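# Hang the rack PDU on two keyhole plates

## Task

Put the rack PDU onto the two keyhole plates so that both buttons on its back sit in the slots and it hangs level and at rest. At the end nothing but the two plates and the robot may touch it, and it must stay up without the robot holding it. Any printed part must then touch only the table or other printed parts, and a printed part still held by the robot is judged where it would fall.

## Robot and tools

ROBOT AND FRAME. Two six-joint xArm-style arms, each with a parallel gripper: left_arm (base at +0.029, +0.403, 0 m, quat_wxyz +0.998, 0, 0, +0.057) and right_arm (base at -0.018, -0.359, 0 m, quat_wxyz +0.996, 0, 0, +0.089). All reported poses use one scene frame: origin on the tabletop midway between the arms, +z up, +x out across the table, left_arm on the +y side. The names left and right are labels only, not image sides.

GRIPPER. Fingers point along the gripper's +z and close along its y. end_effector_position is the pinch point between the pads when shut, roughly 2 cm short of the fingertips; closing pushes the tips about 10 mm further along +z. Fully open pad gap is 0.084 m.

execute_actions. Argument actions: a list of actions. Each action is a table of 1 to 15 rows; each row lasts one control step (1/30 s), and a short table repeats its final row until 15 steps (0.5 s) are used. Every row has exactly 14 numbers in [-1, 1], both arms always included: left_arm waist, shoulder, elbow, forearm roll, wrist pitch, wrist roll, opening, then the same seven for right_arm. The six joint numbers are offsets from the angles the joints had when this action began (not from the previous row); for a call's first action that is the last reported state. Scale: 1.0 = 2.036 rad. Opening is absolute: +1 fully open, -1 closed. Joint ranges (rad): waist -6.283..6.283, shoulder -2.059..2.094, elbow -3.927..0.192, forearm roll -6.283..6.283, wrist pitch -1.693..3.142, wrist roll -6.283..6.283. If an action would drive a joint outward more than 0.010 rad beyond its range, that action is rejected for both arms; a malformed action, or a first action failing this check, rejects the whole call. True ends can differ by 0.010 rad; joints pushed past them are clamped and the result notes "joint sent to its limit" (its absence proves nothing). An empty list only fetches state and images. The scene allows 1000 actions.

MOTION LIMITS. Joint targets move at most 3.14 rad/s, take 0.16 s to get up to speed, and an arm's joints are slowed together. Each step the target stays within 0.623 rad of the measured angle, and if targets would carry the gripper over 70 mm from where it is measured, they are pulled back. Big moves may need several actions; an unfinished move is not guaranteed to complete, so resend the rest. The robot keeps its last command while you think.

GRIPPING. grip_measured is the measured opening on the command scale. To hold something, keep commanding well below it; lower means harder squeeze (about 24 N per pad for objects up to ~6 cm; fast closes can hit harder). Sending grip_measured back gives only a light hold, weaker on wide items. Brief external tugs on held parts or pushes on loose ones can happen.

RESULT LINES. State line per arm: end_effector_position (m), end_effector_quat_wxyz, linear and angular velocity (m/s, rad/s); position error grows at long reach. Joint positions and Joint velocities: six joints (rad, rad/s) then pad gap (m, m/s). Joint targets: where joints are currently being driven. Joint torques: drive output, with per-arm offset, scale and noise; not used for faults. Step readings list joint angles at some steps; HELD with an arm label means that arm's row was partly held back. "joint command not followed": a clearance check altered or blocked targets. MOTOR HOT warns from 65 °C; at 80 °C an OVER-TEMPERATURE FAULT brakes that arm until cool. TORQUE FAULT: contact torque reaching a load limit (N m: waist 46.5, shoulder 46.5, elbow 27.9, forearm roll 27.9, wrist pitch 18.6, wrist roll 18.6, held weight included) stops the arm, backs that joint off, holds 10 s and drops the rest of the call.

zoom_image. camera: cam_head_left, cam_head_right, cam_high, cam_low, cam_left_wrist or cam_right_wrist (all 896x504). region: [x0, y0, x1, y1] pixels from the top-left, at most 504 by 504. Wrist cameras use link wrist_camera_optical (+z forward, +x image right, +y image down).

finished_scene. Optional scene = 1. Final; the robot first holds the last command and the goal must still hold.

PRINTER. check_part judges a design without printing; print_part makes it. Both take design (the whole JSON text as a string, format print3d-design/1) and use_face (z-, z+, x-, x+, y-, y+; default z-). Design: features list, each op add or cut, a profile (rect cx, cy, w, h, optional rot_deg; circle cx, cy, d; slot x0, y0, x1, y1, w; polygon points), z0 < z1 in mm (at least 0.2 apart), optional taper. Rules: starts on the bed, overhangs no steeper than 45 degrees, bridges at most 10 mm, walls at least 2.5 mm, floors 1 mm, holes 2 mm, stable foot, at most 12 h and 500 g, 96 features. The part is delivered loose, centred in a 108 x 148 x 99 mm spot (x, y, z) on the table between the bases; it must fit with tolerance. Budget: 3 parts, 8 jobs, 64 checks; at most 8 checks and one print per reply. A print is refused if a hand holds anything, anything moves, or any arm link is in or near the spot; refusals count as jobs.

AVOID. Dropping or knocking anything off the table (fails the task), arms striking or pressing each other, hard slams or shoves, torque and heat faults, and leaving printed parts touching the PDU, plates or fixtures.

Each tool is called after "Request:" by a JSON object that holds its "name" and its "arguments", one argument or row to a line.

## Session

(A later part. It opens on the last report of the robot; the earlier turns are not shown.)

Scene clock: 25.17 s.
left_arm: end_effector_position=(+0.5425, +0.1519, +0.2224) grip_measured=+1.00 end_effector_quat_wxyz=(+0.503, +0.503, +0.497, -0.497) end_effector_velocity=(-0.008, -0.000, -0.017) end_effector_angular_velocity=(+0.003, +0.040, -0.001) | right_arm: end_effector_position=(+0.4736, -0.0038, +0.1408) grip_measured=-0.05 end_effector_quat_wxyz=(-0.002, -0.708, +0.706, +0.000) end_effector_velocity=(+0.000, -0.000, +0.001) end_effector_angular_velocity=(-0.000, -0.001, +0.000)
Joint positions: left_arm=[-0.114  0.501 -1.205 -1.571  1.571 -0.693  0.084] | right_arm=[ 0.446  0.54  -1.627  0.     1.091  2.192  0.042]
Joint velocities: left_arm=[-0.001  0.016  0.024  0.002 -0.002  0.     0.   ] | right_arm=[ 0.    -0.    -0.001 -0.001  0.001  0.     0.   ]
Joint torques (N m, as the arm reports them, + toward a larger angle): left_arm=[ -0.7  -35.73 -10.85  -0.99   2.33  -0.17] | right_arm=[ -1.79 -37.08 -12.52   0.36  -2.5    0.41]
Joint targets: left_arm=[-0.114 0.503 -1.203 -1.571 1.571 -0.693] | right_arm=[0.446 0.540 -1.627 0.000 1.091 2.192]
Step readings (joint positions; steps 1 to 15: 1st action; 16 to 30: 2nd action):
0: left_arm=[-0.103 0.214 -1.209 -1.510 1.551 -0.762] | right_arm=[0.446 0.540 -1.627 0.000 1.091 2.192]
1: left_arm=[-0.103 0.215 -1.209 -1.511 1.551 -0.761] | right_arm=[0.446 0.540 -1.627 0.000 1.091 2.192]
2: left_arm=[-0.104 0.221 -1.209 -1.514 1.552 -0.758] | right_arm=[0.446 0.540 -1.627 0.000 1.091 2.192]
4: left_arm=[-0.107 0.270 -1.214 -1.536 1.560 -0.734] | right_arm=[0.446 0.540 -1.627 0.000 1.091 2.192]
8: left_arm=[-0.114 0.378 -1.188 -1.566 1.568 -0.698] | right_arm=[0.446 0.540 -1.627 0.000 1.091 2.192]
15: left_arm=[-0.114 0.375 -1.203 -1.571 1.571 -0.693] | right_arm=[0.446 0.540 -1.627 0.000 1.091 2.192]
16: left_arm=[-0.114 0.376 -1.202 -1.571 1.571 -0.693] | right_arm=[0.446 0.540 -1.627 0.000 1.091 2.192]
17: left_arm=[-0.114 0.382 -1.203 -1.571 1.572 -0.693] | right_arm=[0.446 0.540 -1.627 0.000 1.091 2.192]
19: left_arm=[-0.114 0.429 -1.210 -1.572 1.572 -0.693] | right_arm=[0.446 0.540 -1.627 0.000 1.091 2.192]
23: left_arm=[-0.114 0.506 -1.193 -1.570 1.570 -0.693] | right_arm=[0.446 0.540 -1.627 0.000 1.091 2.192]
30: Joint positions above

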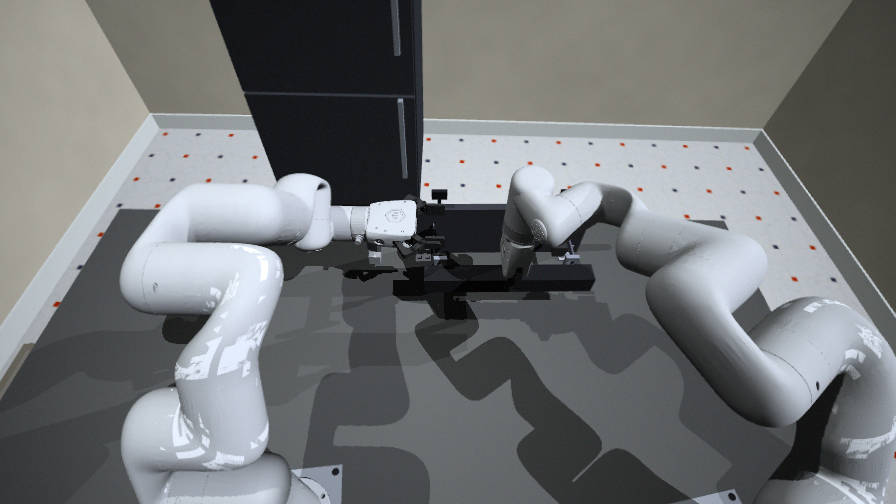

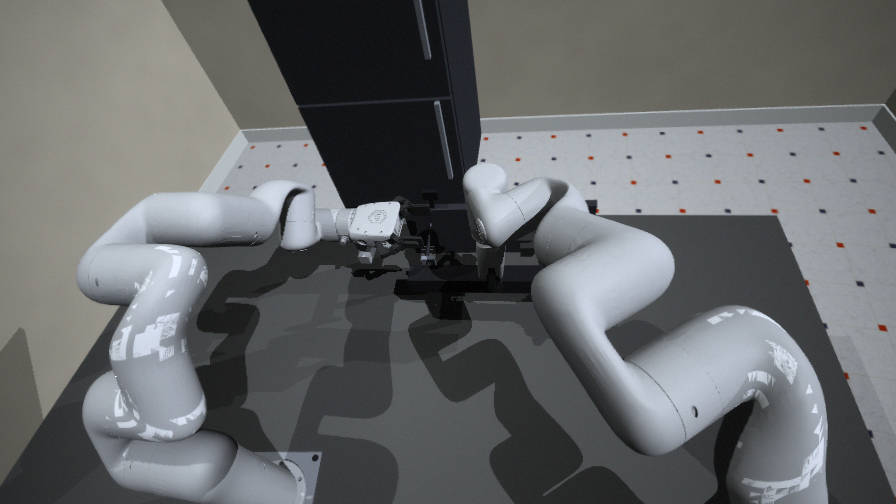

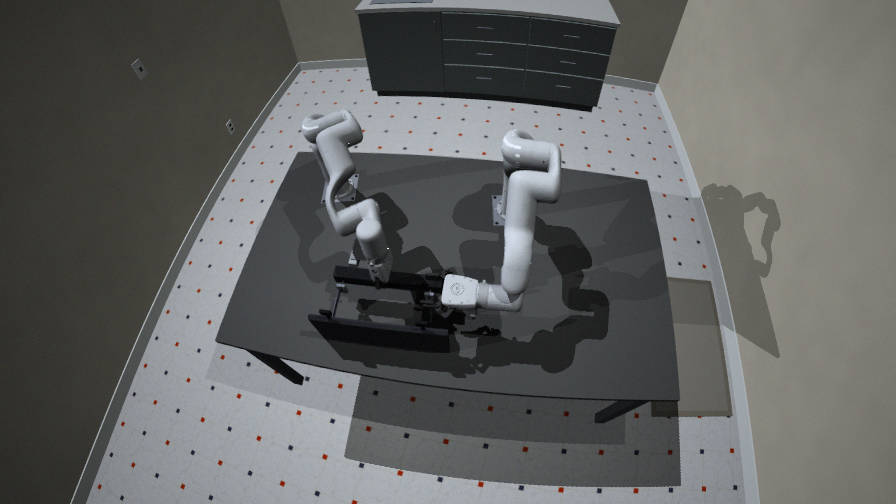

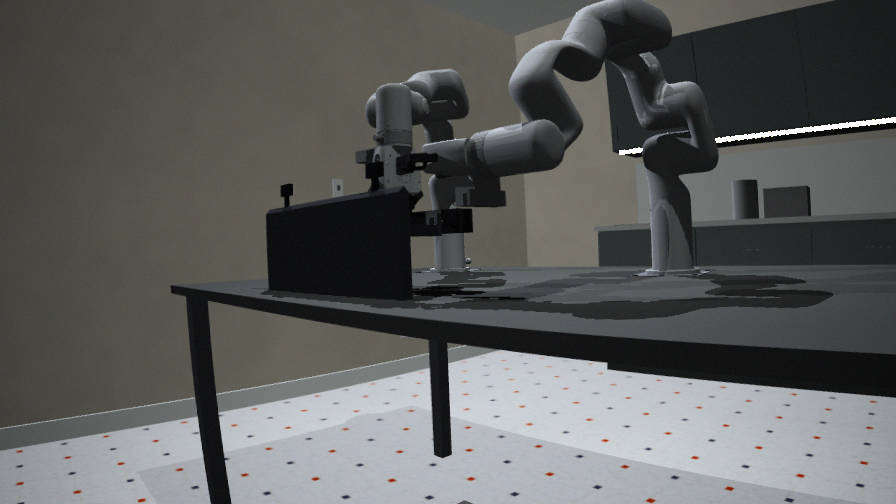

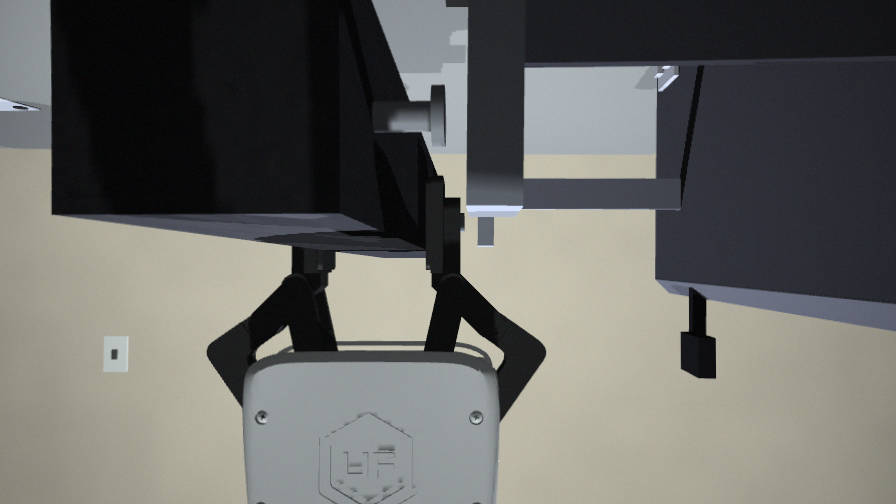

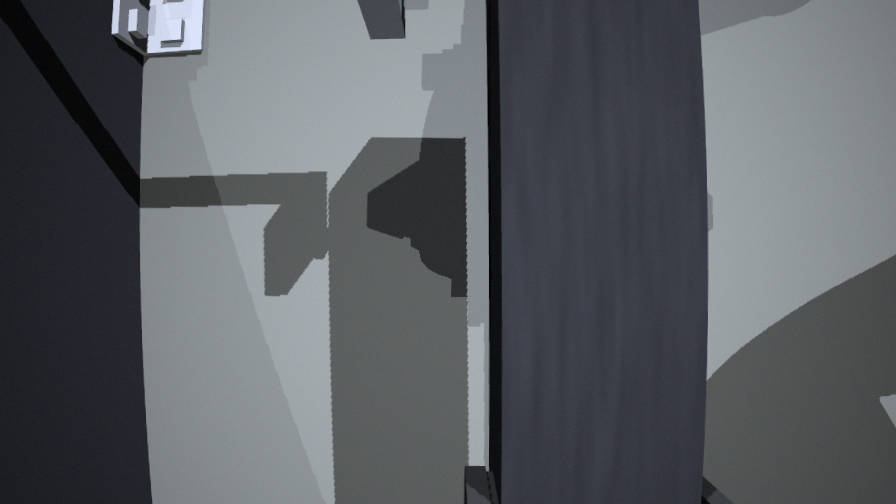

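Request:
{"name": "zoom_image", "arguments": {
  "camera": "cam_left_wrist",
  "region": [400, 165, 520, 275]
}}

Request:
{"name": "zoom_image", "arguments": {
  "camera": "cam_left_wrist",
  "region": [330, 40, 550, 260]
}}

Region (400, 165, 520, 275) of cam_left_wrist's 896x504 image, scaled by 4.200, with more detail than that image has; it fills the top 462 rows of this view, and the rest is white.

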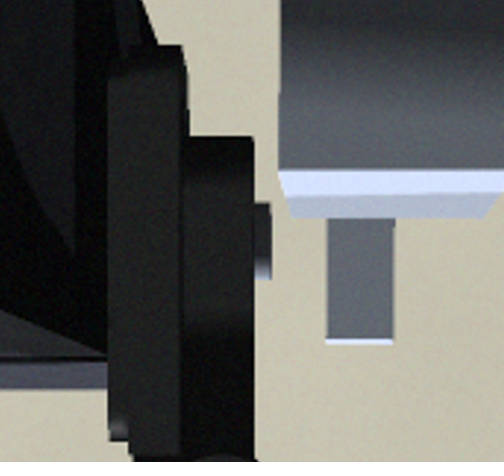

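Region (330, 40, 550, 260) of cam_left_wrist's 896x504 image, scaled by 2.291, with more detail than that image has.

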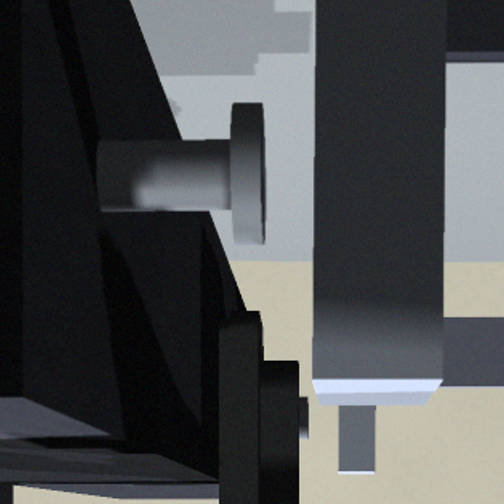

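Request:
{"name": "execute_actions", "arguments": {
  "actions": [
    [[0,0,0,0,0,0,1,-0.0024,0.0013,0.0007,0.0045,-0.0049,-0.0045,-1]]
  ]
}}

Request:
{"name": "zoom_image", "arguments": {
  "camera": "cam_left_wrist",
  "region": [330, 40, 550, 260]
}}

Request:
{"name": "execute_actions", "arguments": {
  "actions": [
    [[0,0,0,0,0,0,1,-0.0024,0.0073,-0.0114,0,0.0041,-0.0024,-1]]
  ]
}}

Request:
{"name": "zoom_image", "arguments": {
  "camera": "cam_left_wrist",
  "region": [330, 40, 550, 260]
}}

Scene clock: 26.70 s.
left_arm: end_effector_position=(+0.5425, +0.1519, +0.2223) grip_measured=+1.00 end_effector_quat_wxyz=(+0.503, +0.503, +0.497, -0.497) end_effector_velocity=(+0.000, -0.000, +0.000) end_effector_angular_velocity=(-0.000, -0.002, +0.000) | right_arm: end_effector_position=(+0.4757, -0.0038, +0.1394) grip_measured=-0.05 end_effector_quat_wxyz=(+0.002, -0.708, +0.706, +0.004) end_effector_velocity=(-0.000, -0.000, -0.000) end_effector_angular_velocity=(-0.001, +0.001, -0.000)
Joint positions: left_arm=[-0.114  0.501 -1.205 -1.571  1.571 -0.693  0.084] | right_arm=[ 0.442  0.543 -1.626  0.009  1.081  2.183  0.042]
Joint velocities: left_arm=[-0.     0.    -0.001 -0.001 -0.001  0.001  0.   ] | right_arm=[-0.     0.001 -0.     0.     0.001 -0.     0.   ]
Joint torques (N m, as the arm reports them, + toward a larger angle): left_arm=[ -0.53 -36.72 -10.98  -0.68   2.38  -0.52] | right_arm=[ -1.68 -37.16 -12.82   0.47  -2.3    0.36]
Joint targets: left_arm=[-0.114 0.501 -1.205 -1.571 1.571 -0.693] | right_arm=[0.442 0.543 -1.626 0.009 1.081 2.183]
Step readings (joint positions):
0: left_arm=[-0.114 0.503 -1.203 -1.571 1.571 -0.693] | right_arm=[0.446 0.540 -1.627 0.000 1.091 2.192]
1: left_arm=[-0.114 0.503 -1.203 -1.571 1.571 -0.693] | right_arm=[0.446 0.541 -1.627 0.001 1.091 2.192]
2: left_arm=[-0.114 0.503 -1.203 -1.571 1.571 -0.693] | right_arm=[0.446 0.541 -1.627 0.003 1.088 2.189]
4: left_arm=[-0.114 0.501 -1.204 -1.571 1.571 -0.693] | right_arm=[0.443 0.542 -1.626 0.007 1.084 2.185]
8: left_arm=[-0.114 0.501 -1.205 -1.571 1.571 -0.693] | right_arm=[0.441 0.543 -1.626 0.009 1.081 2.183]
15: Joint positions above

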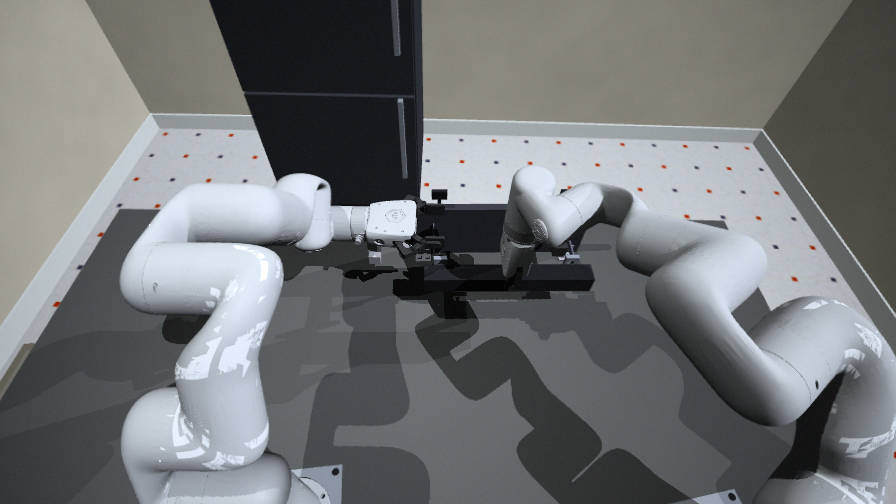

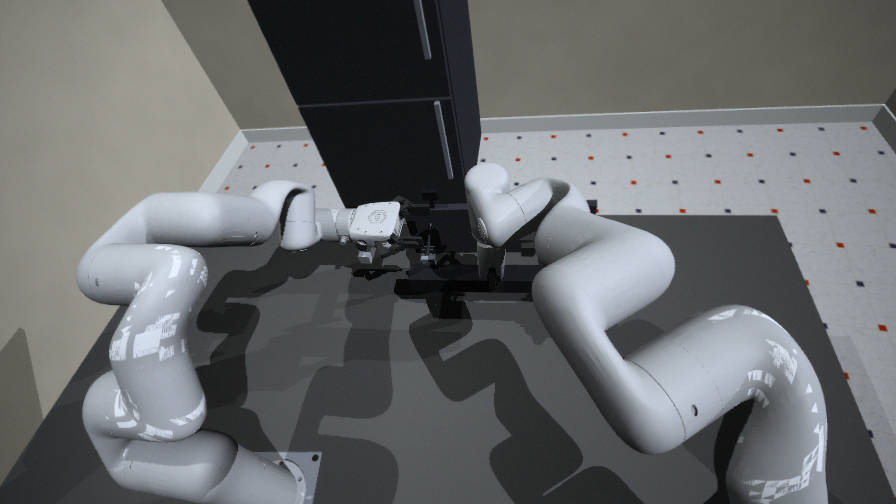

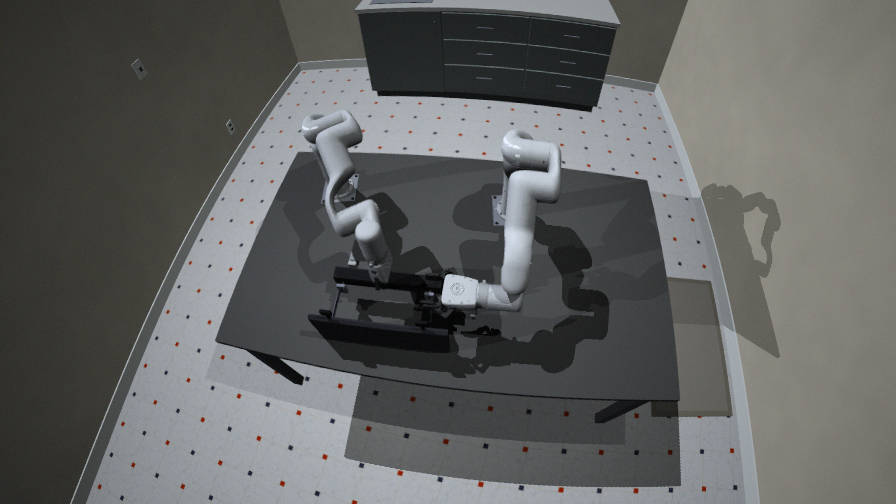

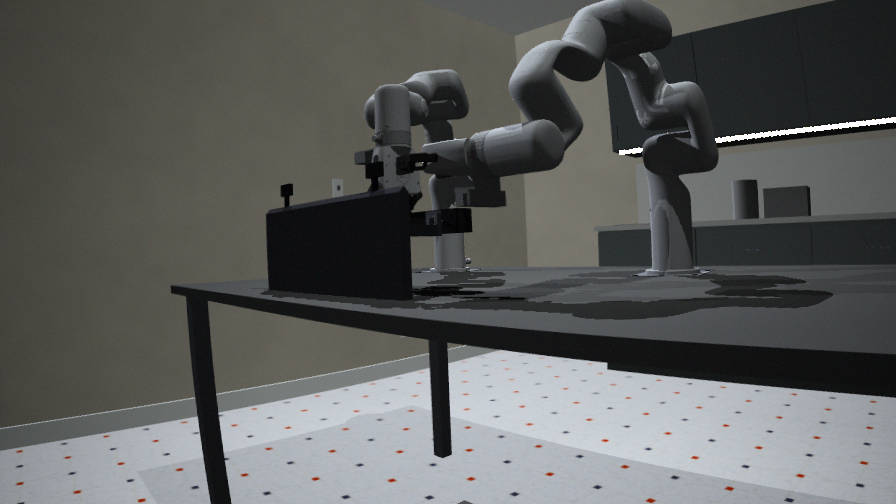

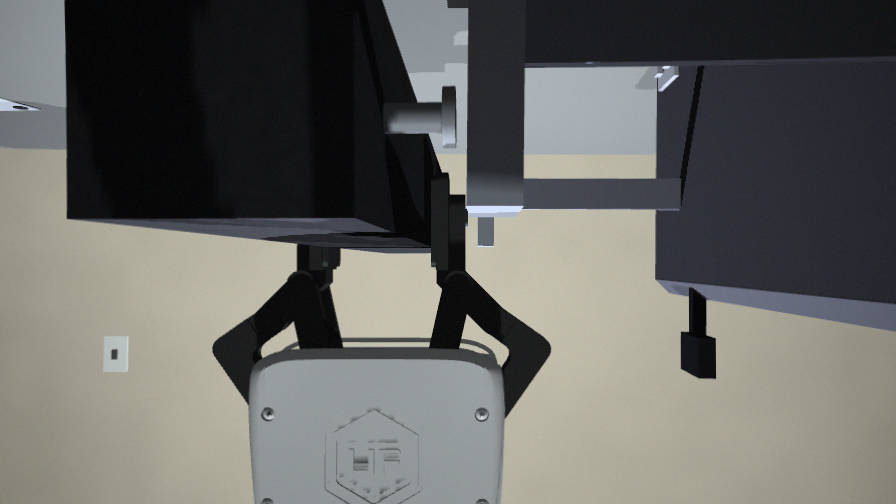

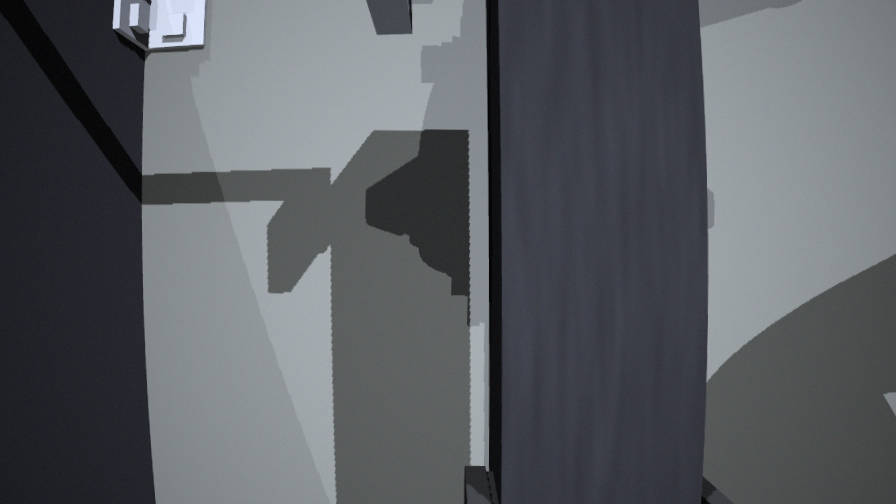

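Region (330, 40, 550, 260) of cam_left_wrist's 896x504 image, scaled by 2.291, with more detail than that image has.

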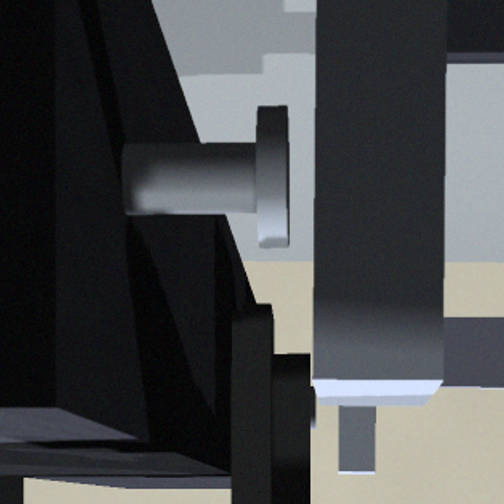

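Scene clock: 27.20 s.
left_arm: end_effector_position=(+0.5425, +0.1519, +0.2223) grip_measured=+1.00 end_effector_quat_wxyz=(+0.503, +0.503, +0.497, -0.497) end_effector_velocity=(-0.000, -0.000, +0.001) end_effector_angular_velocity=(+0.000, -0.001, -0.001) | right_arm: end_effector_position=(+0.4801, -0.0040, +0.1390) grip_measured=-0.05 end_effector_quat_wxyz=(+0.001, -0.709, +0.706, +0.004) end_effector_velocity=(+0.001, +0.000, +0.000) end_effector_angular_velocity=(+0.002, -0.002, -0.003)
Joint positions: left_arm=[-0.114  0.501 -1.205 -1.571  1.571 -0.693  0.084] | right_arm=[ 0.437  0.558 -1.648  0.009  1.09   2.178  0.042]
Joint velocities: left_arm=[-0.    -0.001  0.     0.     0.    -0.     0.   ] | right_arm=[-0.001  0.001 -0.002  0.    -0.002  0.001  0.   ]
Joint torques (N m, as the arm reports them, + toward a larger angle): left_arm=[ -0.93 -36.42 -11.04  -1.14   2.15  -0.29] | right_arm=[ -3.09 -37.73 -13.44   0.19  -3.81   1.25]
Joint targets: left_arm=[-0.114 0.501 -1.205 -1.571 1.571 -0.693] | right_arm=[0.437 0.558 -1.649 0.009 1.089 2.178]
Step readings (joint positions):
0: left_arm=[-0.114 0.501 -1.205 -1.571 1.571 -0.693] | right_arm=[0.442 0.543 -1.626 0.009 1.081 2.183]
1: left_arm=[-0.114 0.501 -1.205 -1.571 1.571 -0.693] | right_arm=[0.442 0.543 -1.626 0.009 1.081 2.183]
2: left_arm=[-0.114 0.501 -1.205 -1.571 1.571 -0.693] | right_arm=[0.441 0.546 -1.631 0.009 1.084 2.182]
4: left_arm=[-0.114 0.501 -1.205 -1.571 1.571 -0.693] | right_arm=[0.438 0.554 -1.643 0.009 1.087 2.179]
8: left_arm=[-0.114 0.501 -1.205 -1.571 1.571 -0.693] | right_arm=[0.438 0.558 -1.647 0.010 1.090 2.177]
15: Joint positions above

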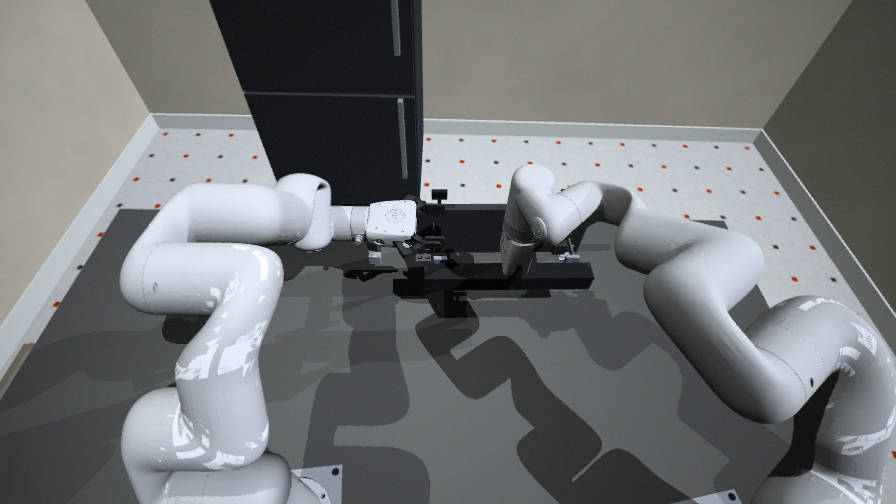

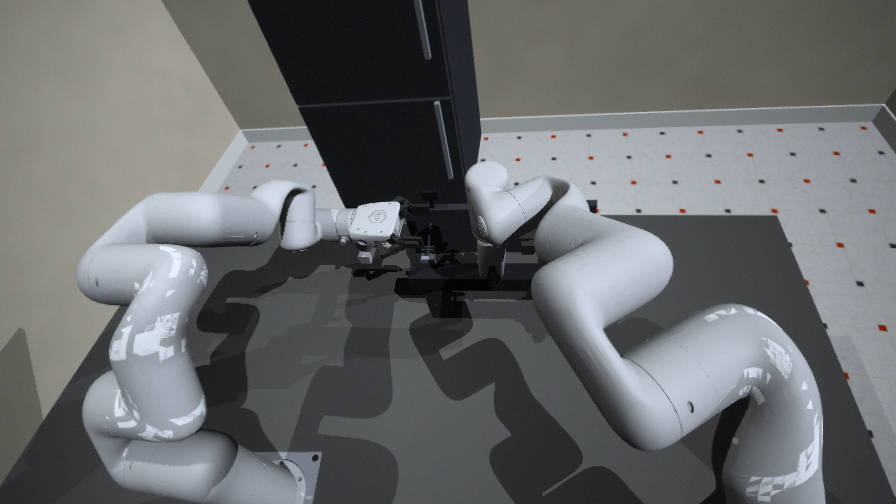

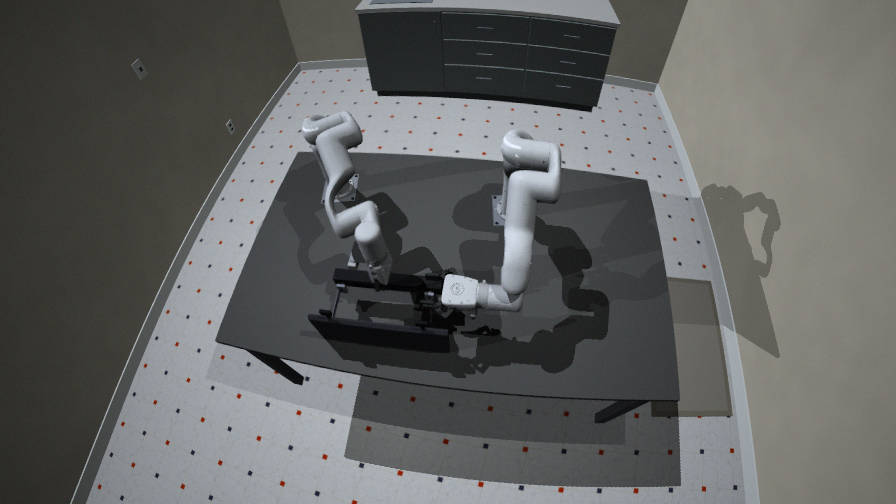

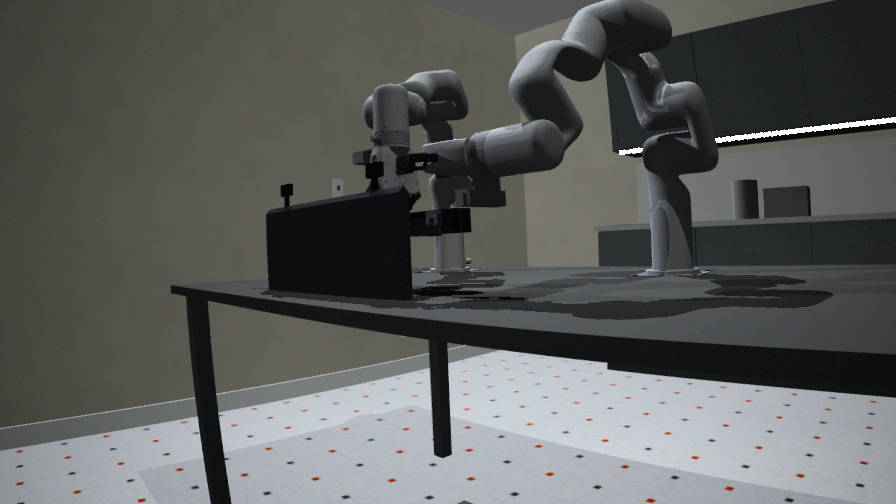

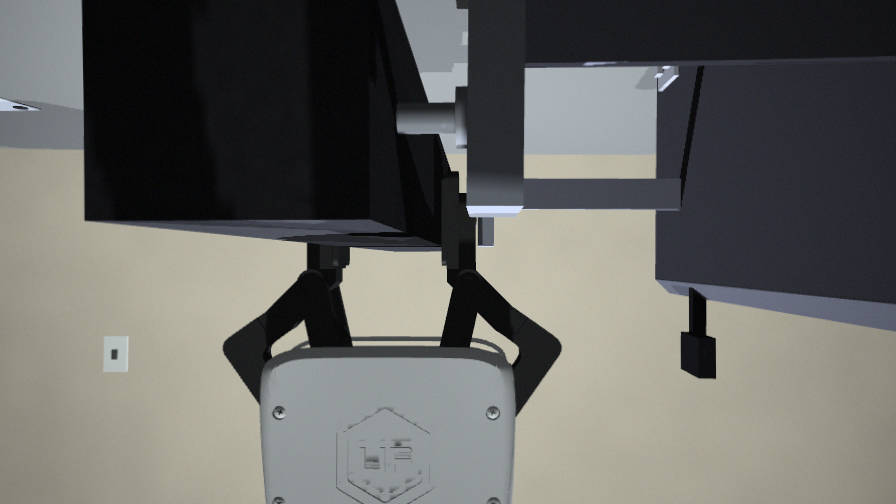

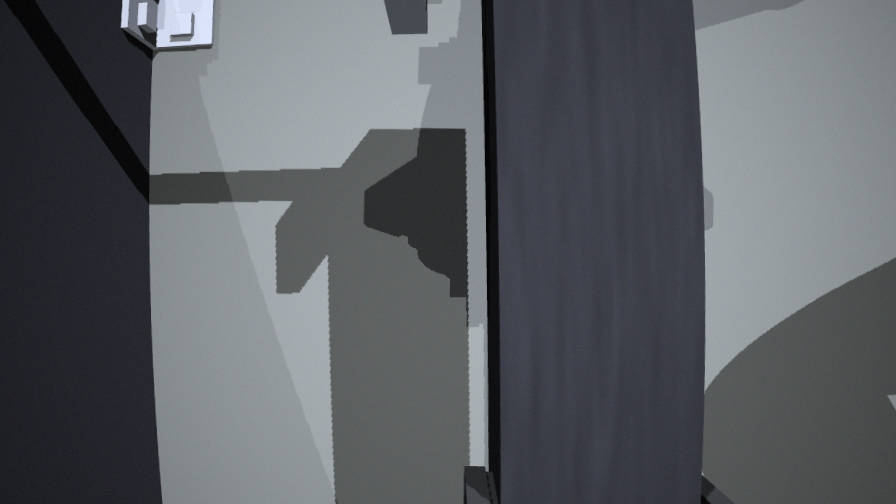

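Region (330, 40, 550, 260) of cam_left_wrist's 896x504 image, scaled by 2.291, with more detail than that image has.

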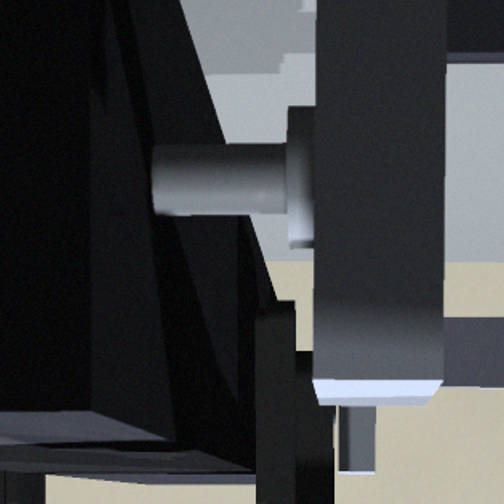

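Request:
{"name": "zoom_image", "arguments": {
  "camera": "cam_low",
  "region": [420, 205, 450, 235]
}}

Request:
{"name": "zoom_image", "arguments": {
  "camera": "cam_high",
  "region": [415, 280, 445, 310]
}}

Region (420, 205, 450, 235) of cam_low's 896x504 image, scaled by 16.800, with more detail than that image has.

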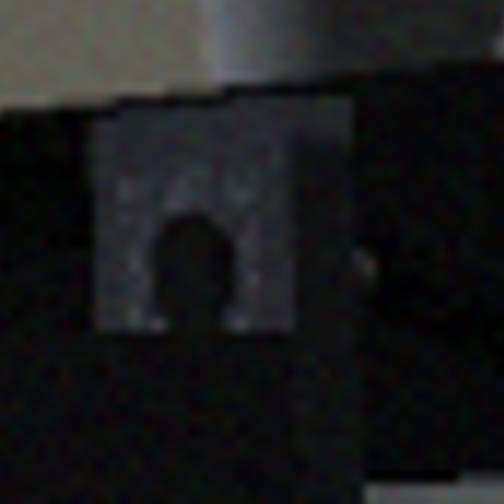

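Region (415, 280, 445, 310) of cam_high's 896x504 image, scaled by 16.800, with more detail than that image has.

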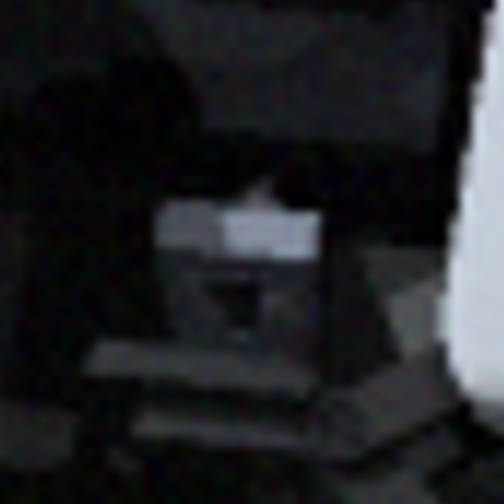

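Request:
{"name": "execute_actions", "arguments": {
  "actions": [
    [[0.05,-0.15,0.02,0,0,0,1,0.0057,-0.0176,0.0273,0,-0.0097,-0.0007,-1]],
    [[0,-0.09,0,0.26,-0.07,0.31,1,0,0,0,0,0,0,-1]],
    [[0,0,0,0.26,-0.07,0.31,1,0,0,0,0,0,0,-1]],
    [[0,0,0,0.26,-0.07,0.31,1,0,0,0,0,0,0,-1]],
    [[-0.12,0,0,0,0,0,1,0,0,0,0,0,0,-1]],
    [[-0.125,0,0,0,0,0.05,1,0,0,0,0,0,0,-1]]
  ]
}}

Scene clock: 31.33 s.
left_arm: end_effector_position=(+0.4708, +0.2196, +0.2306) grip_measured=+1.00 end_effector_quat_wxyz=(-0.001, -0.671, +0.741, -0.001) end_effector_velocity=(-0.000, +0.000, +0.000) end_effector_angular_velocity=(+0.001, -0.000, -0.010) | right_arm: end_effector_position=(+0.4685, -0.0040, +0.1392) grip_measured=-0.05 end_effector_quat_wxyz=(+0.001, -0.713, +0.701, +0.004) end_effector_velocity=(-0.000, -0.000, -0.000) end_effector_angular_velocity=(-0.000, +0.001, -0.000)
Joint positions: left_arm=[-0.507  0.014 -1.166 -0.002  1.149  1.278  0.084] | right_arm=[ 0.448  0.522 -1.593  0.009  1.07   2.176  0.042]
Joint velocities: left_arm=[-0.001 -0.    -0.001  0.002  0.002  0.009  0.   ] | right_arm=[-0.    -0.     0.001  0.    -0.    -0.    -0.   ]
Joint torques (N m, as the arm reports them, + toward a larger angle): left_arm=[ -0.94 -27.99 -13.65  -0.09  -2.28  -0.19] | right_arm=[ -1.16 -36.23 -12.84   0.03  -2.37   0.45]
Joint targets: left_arm=[-0.509 0.015 -1.166 -0.003 1.149 1.279] | right_arm=[0.448 0.522 -1.593 0.009 1.070 2.176]
Step readings (joint positions; steps 1 to 15: 1st action; 16 to 30: 2nd action; 31 to 45: 3rd action; 46 to 60: 4th action; 61 to 75: 5th action; 76 to 90: 6th action):
0: left_arm=[-0.114 0.501 -1.205 -1.571 1.571 -0.693] | right_arm=[0.437 0.558 -1.649 0.009 1.090 2.177]
1: left_arm=[-0.114 0.500 -1.205 -1.571 1.571 -0.693] | right_arm=[0.437 0.558 -1.648 0.009 1.089 2.177]
2: left_arm=[-0.112 0.495 -1.202 -1.571 1.571 -0.693] | right_arm=[0.438 0.554 -1.642 0.009 1.086 2.177]
4: left_arm=[-0.095 0.446 -1.188 -1.570 1.571 -0.693] | right_arm=[0.443 0.535 -1.614 0.009 1.075 2.178]
8: left_arm=[-0.049 0.306 -1.183 -1.572 1.572 -0.693] | right_arm=[0.448 0.522 -1.597 0.009 1.070 2.177]
15: left_arm=[-0.013 0.197 -1.166 -1.571 1.572 -0.693] | right_arm=[0.448 0.522 -1.593 0.009 1.070 2.176]
16: left_arm=[-0.013 0.198 -1.163 -1.570 1.571 -0.692] | right_arm=[0.448 0.522 -1.593 0.009 1.070 2.176]
17: left_arm=[-0.013 0.197 -1.161 -1.563 1.568 -0.683] | right_arm=[0.448 0.522 -1.593 0.009 1.070 2.176]
19: left_arm=[-0.013 0.181 -1.160 -1.510 1.550 -0.620] | right_arm=[0.448 0.522 -1.593 0.009 1.070 2.176]
23: left_arm=[-0.013 0.085 -1.164 -1.245 1.480 -0.307] | right_arm=[0.448 0.522 -1.593 0.009 1.070 2.176]
30: left_arm=[-0.013 0.015 -1.165 -1.048 1.431 -0.069] | right_arm=[0.448 0.522 -1.593 0.009 1.070 2.176]
31: left_arm=[-0.013 0.016 -1.164 -1.045 1.430 -0.065] | right_arm=[0.448 0.522 -1.593 0.009 1.070 2.176]
32: left_arm=[-0.013 0.016 -1.164 -1.037 1.428 -0.055] | right_arm=[0.448 0.522 -1.593 0.009 1.070 2.176]
34: left_arm=[-0.013 0.015 -1.165 -0.984 1.413 0.009] | right_arm=[0.448 0.522 -1.593 0.009 1.070 2.176]
38: left_arm=[-0.013 0.016 -1.165 -0.731 1.345 0.308] | right_arm=[0.448 0.522 -1.593 0.009 1.070 2.176]
45: left_arm=[-0.013 0.015 -1.166 -0.526 1.290 0.554] | right_arm=[0.448 0.522 -1.593 0.009 1.070 2.176]
46: left_arm=[-0.013 0.015 -1.166 -0.523 1.289 0.558] | right_arm=[0.448 0.522 -1.593 0.009 1.070 2.176]
47: left_arm=[-0.013 0.015 -1.166 -0.514 1.287 0.568] | right_arm=[0.448 0.522 -1.593 0.009 1.070 2.176]
49: left_arm=[-0.013 0.015 -1.166 -0.461 1.272 0.633] | right_arm=[0.448 0.522 -1.593 0.009 1.070 2.176]
53: left_arm=[-0.013 0.015 -1.165 -0.199 1.202 0.942] | right_arm=[0.448 0.522 -1.593 0.009 1.070 2.176]
60: left_arm=[-0.013 0.015 -1.166 -0.003 1.149 1.177] | right_arm=[0.448 0.522 -1.593 0.009 1.070 2.176]
61: left_arm=[-0.013 0.015 -1.166 -0.001 1.149 1.180] | right_arm=[0.448 0.522 -1.593 0.009 1.070 2.176]
62: left_arm=[-0.019 0.015 -1.166 0.001 1.148 1.181] | right_arm=[0.448 0.522 -1.593 0.009 1.070 2.176]
64: left_arm=[-0.071 0.015 -1.166 0.000 1.148 1.180] | right_arm=[0.448 0.522 -1.593 0.009 1.070 2.176]
68: left_arm=[-0.211 0.015 -1.166 -0.003 1.149 1.178] | right_arm=[0.448 0.522 -1.593 0.009 1.070 2.176]
75: left_arm=[-0.255 0.015 -1.166 -0.003 1.149 1.177] | right_arm=[0.448 0.522 -1.593 0.009 1.070 2.176]
76: left_arm=[-0.256 0.015 -1.166 -0.003 1.149 1.178] | right_arm=[0.448 0.522 -1.593 0.009 1.070 2.176]
77: left_arm=[-0.262 0.015 -1.166 -0.002 1.149 1.181] | right_arm=[0.448 0.522 -1.593 0.009 1.070 2.176]
79: left_arm=[-0.314 0.015 -1.166 -0.002 1.149 1.204] | right_arm=[0.448 0.522 -1.593 0.009 1.070 2.176]
83: left_arm=[-0.454 0.015 -1.166 -0.003 1.149 1.256] | right_arm=[0.448 0.522 -1.593 0.009 1.070 2.176]
90: Joint positions above

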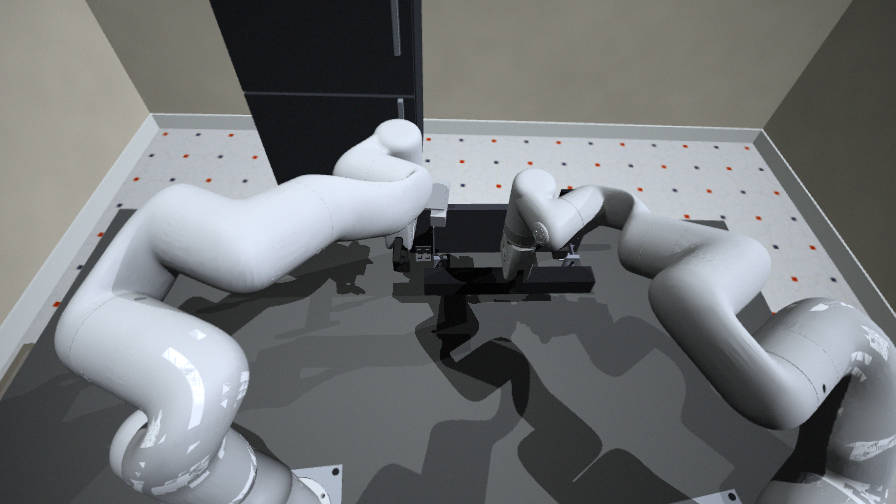

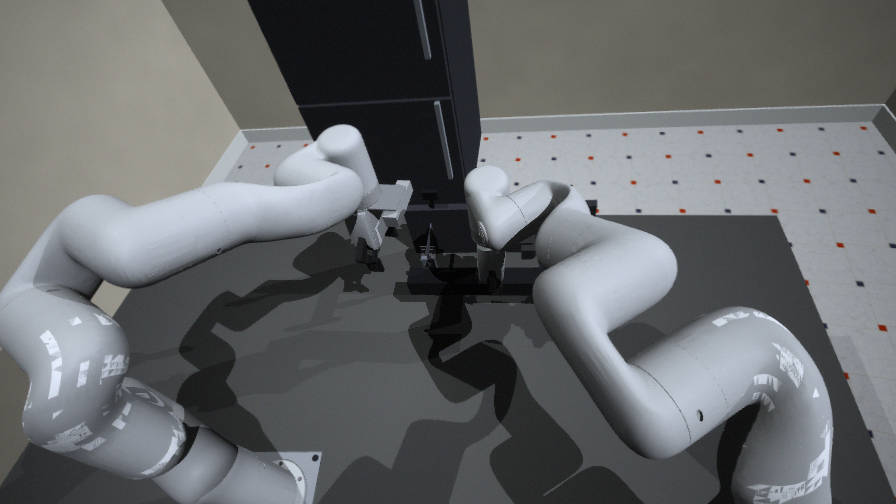

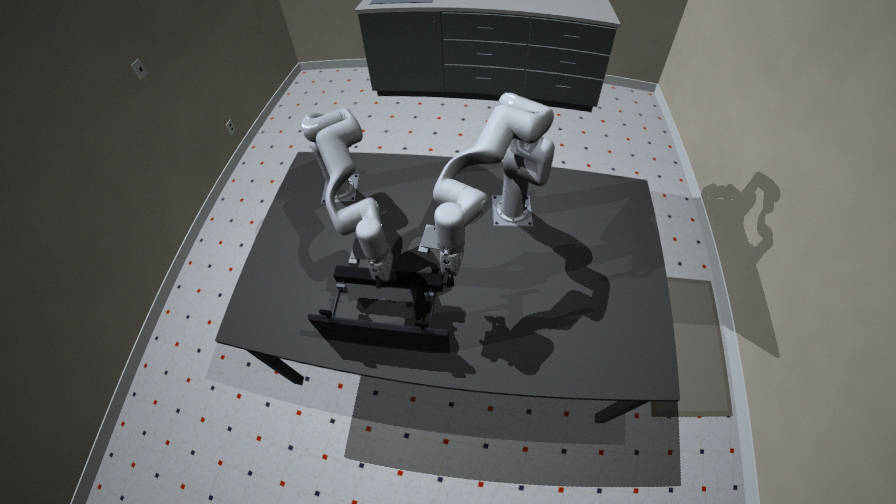

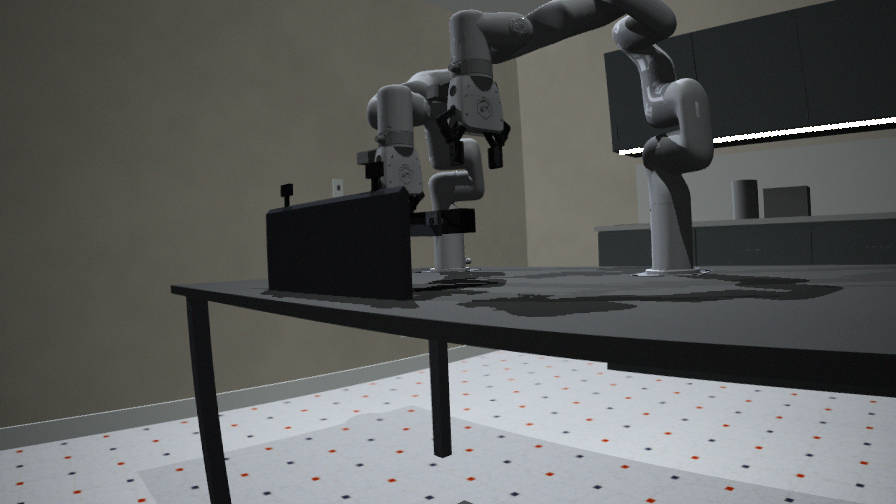

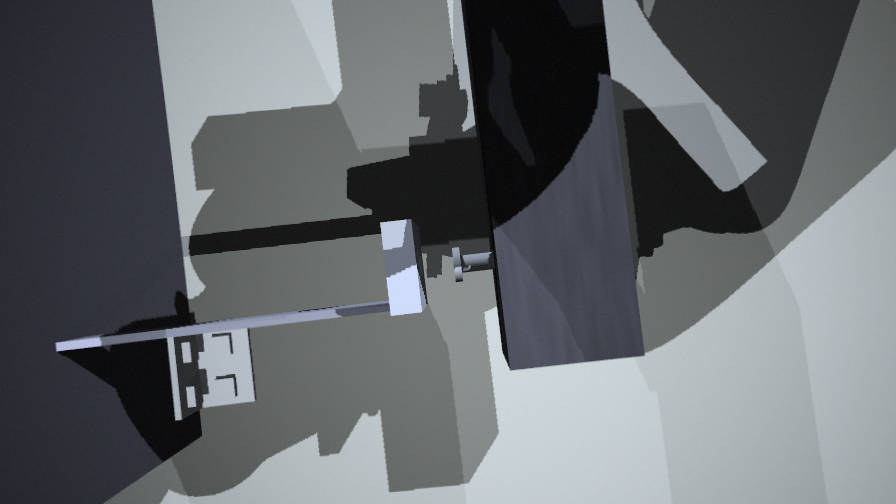

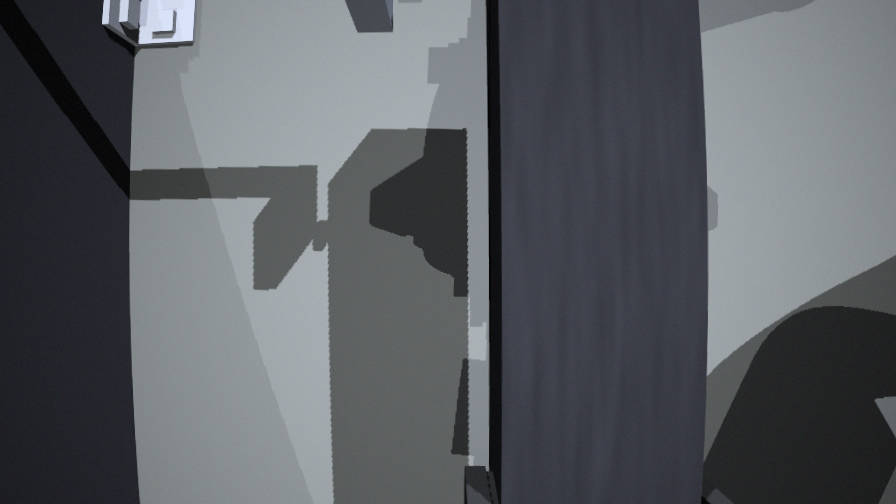

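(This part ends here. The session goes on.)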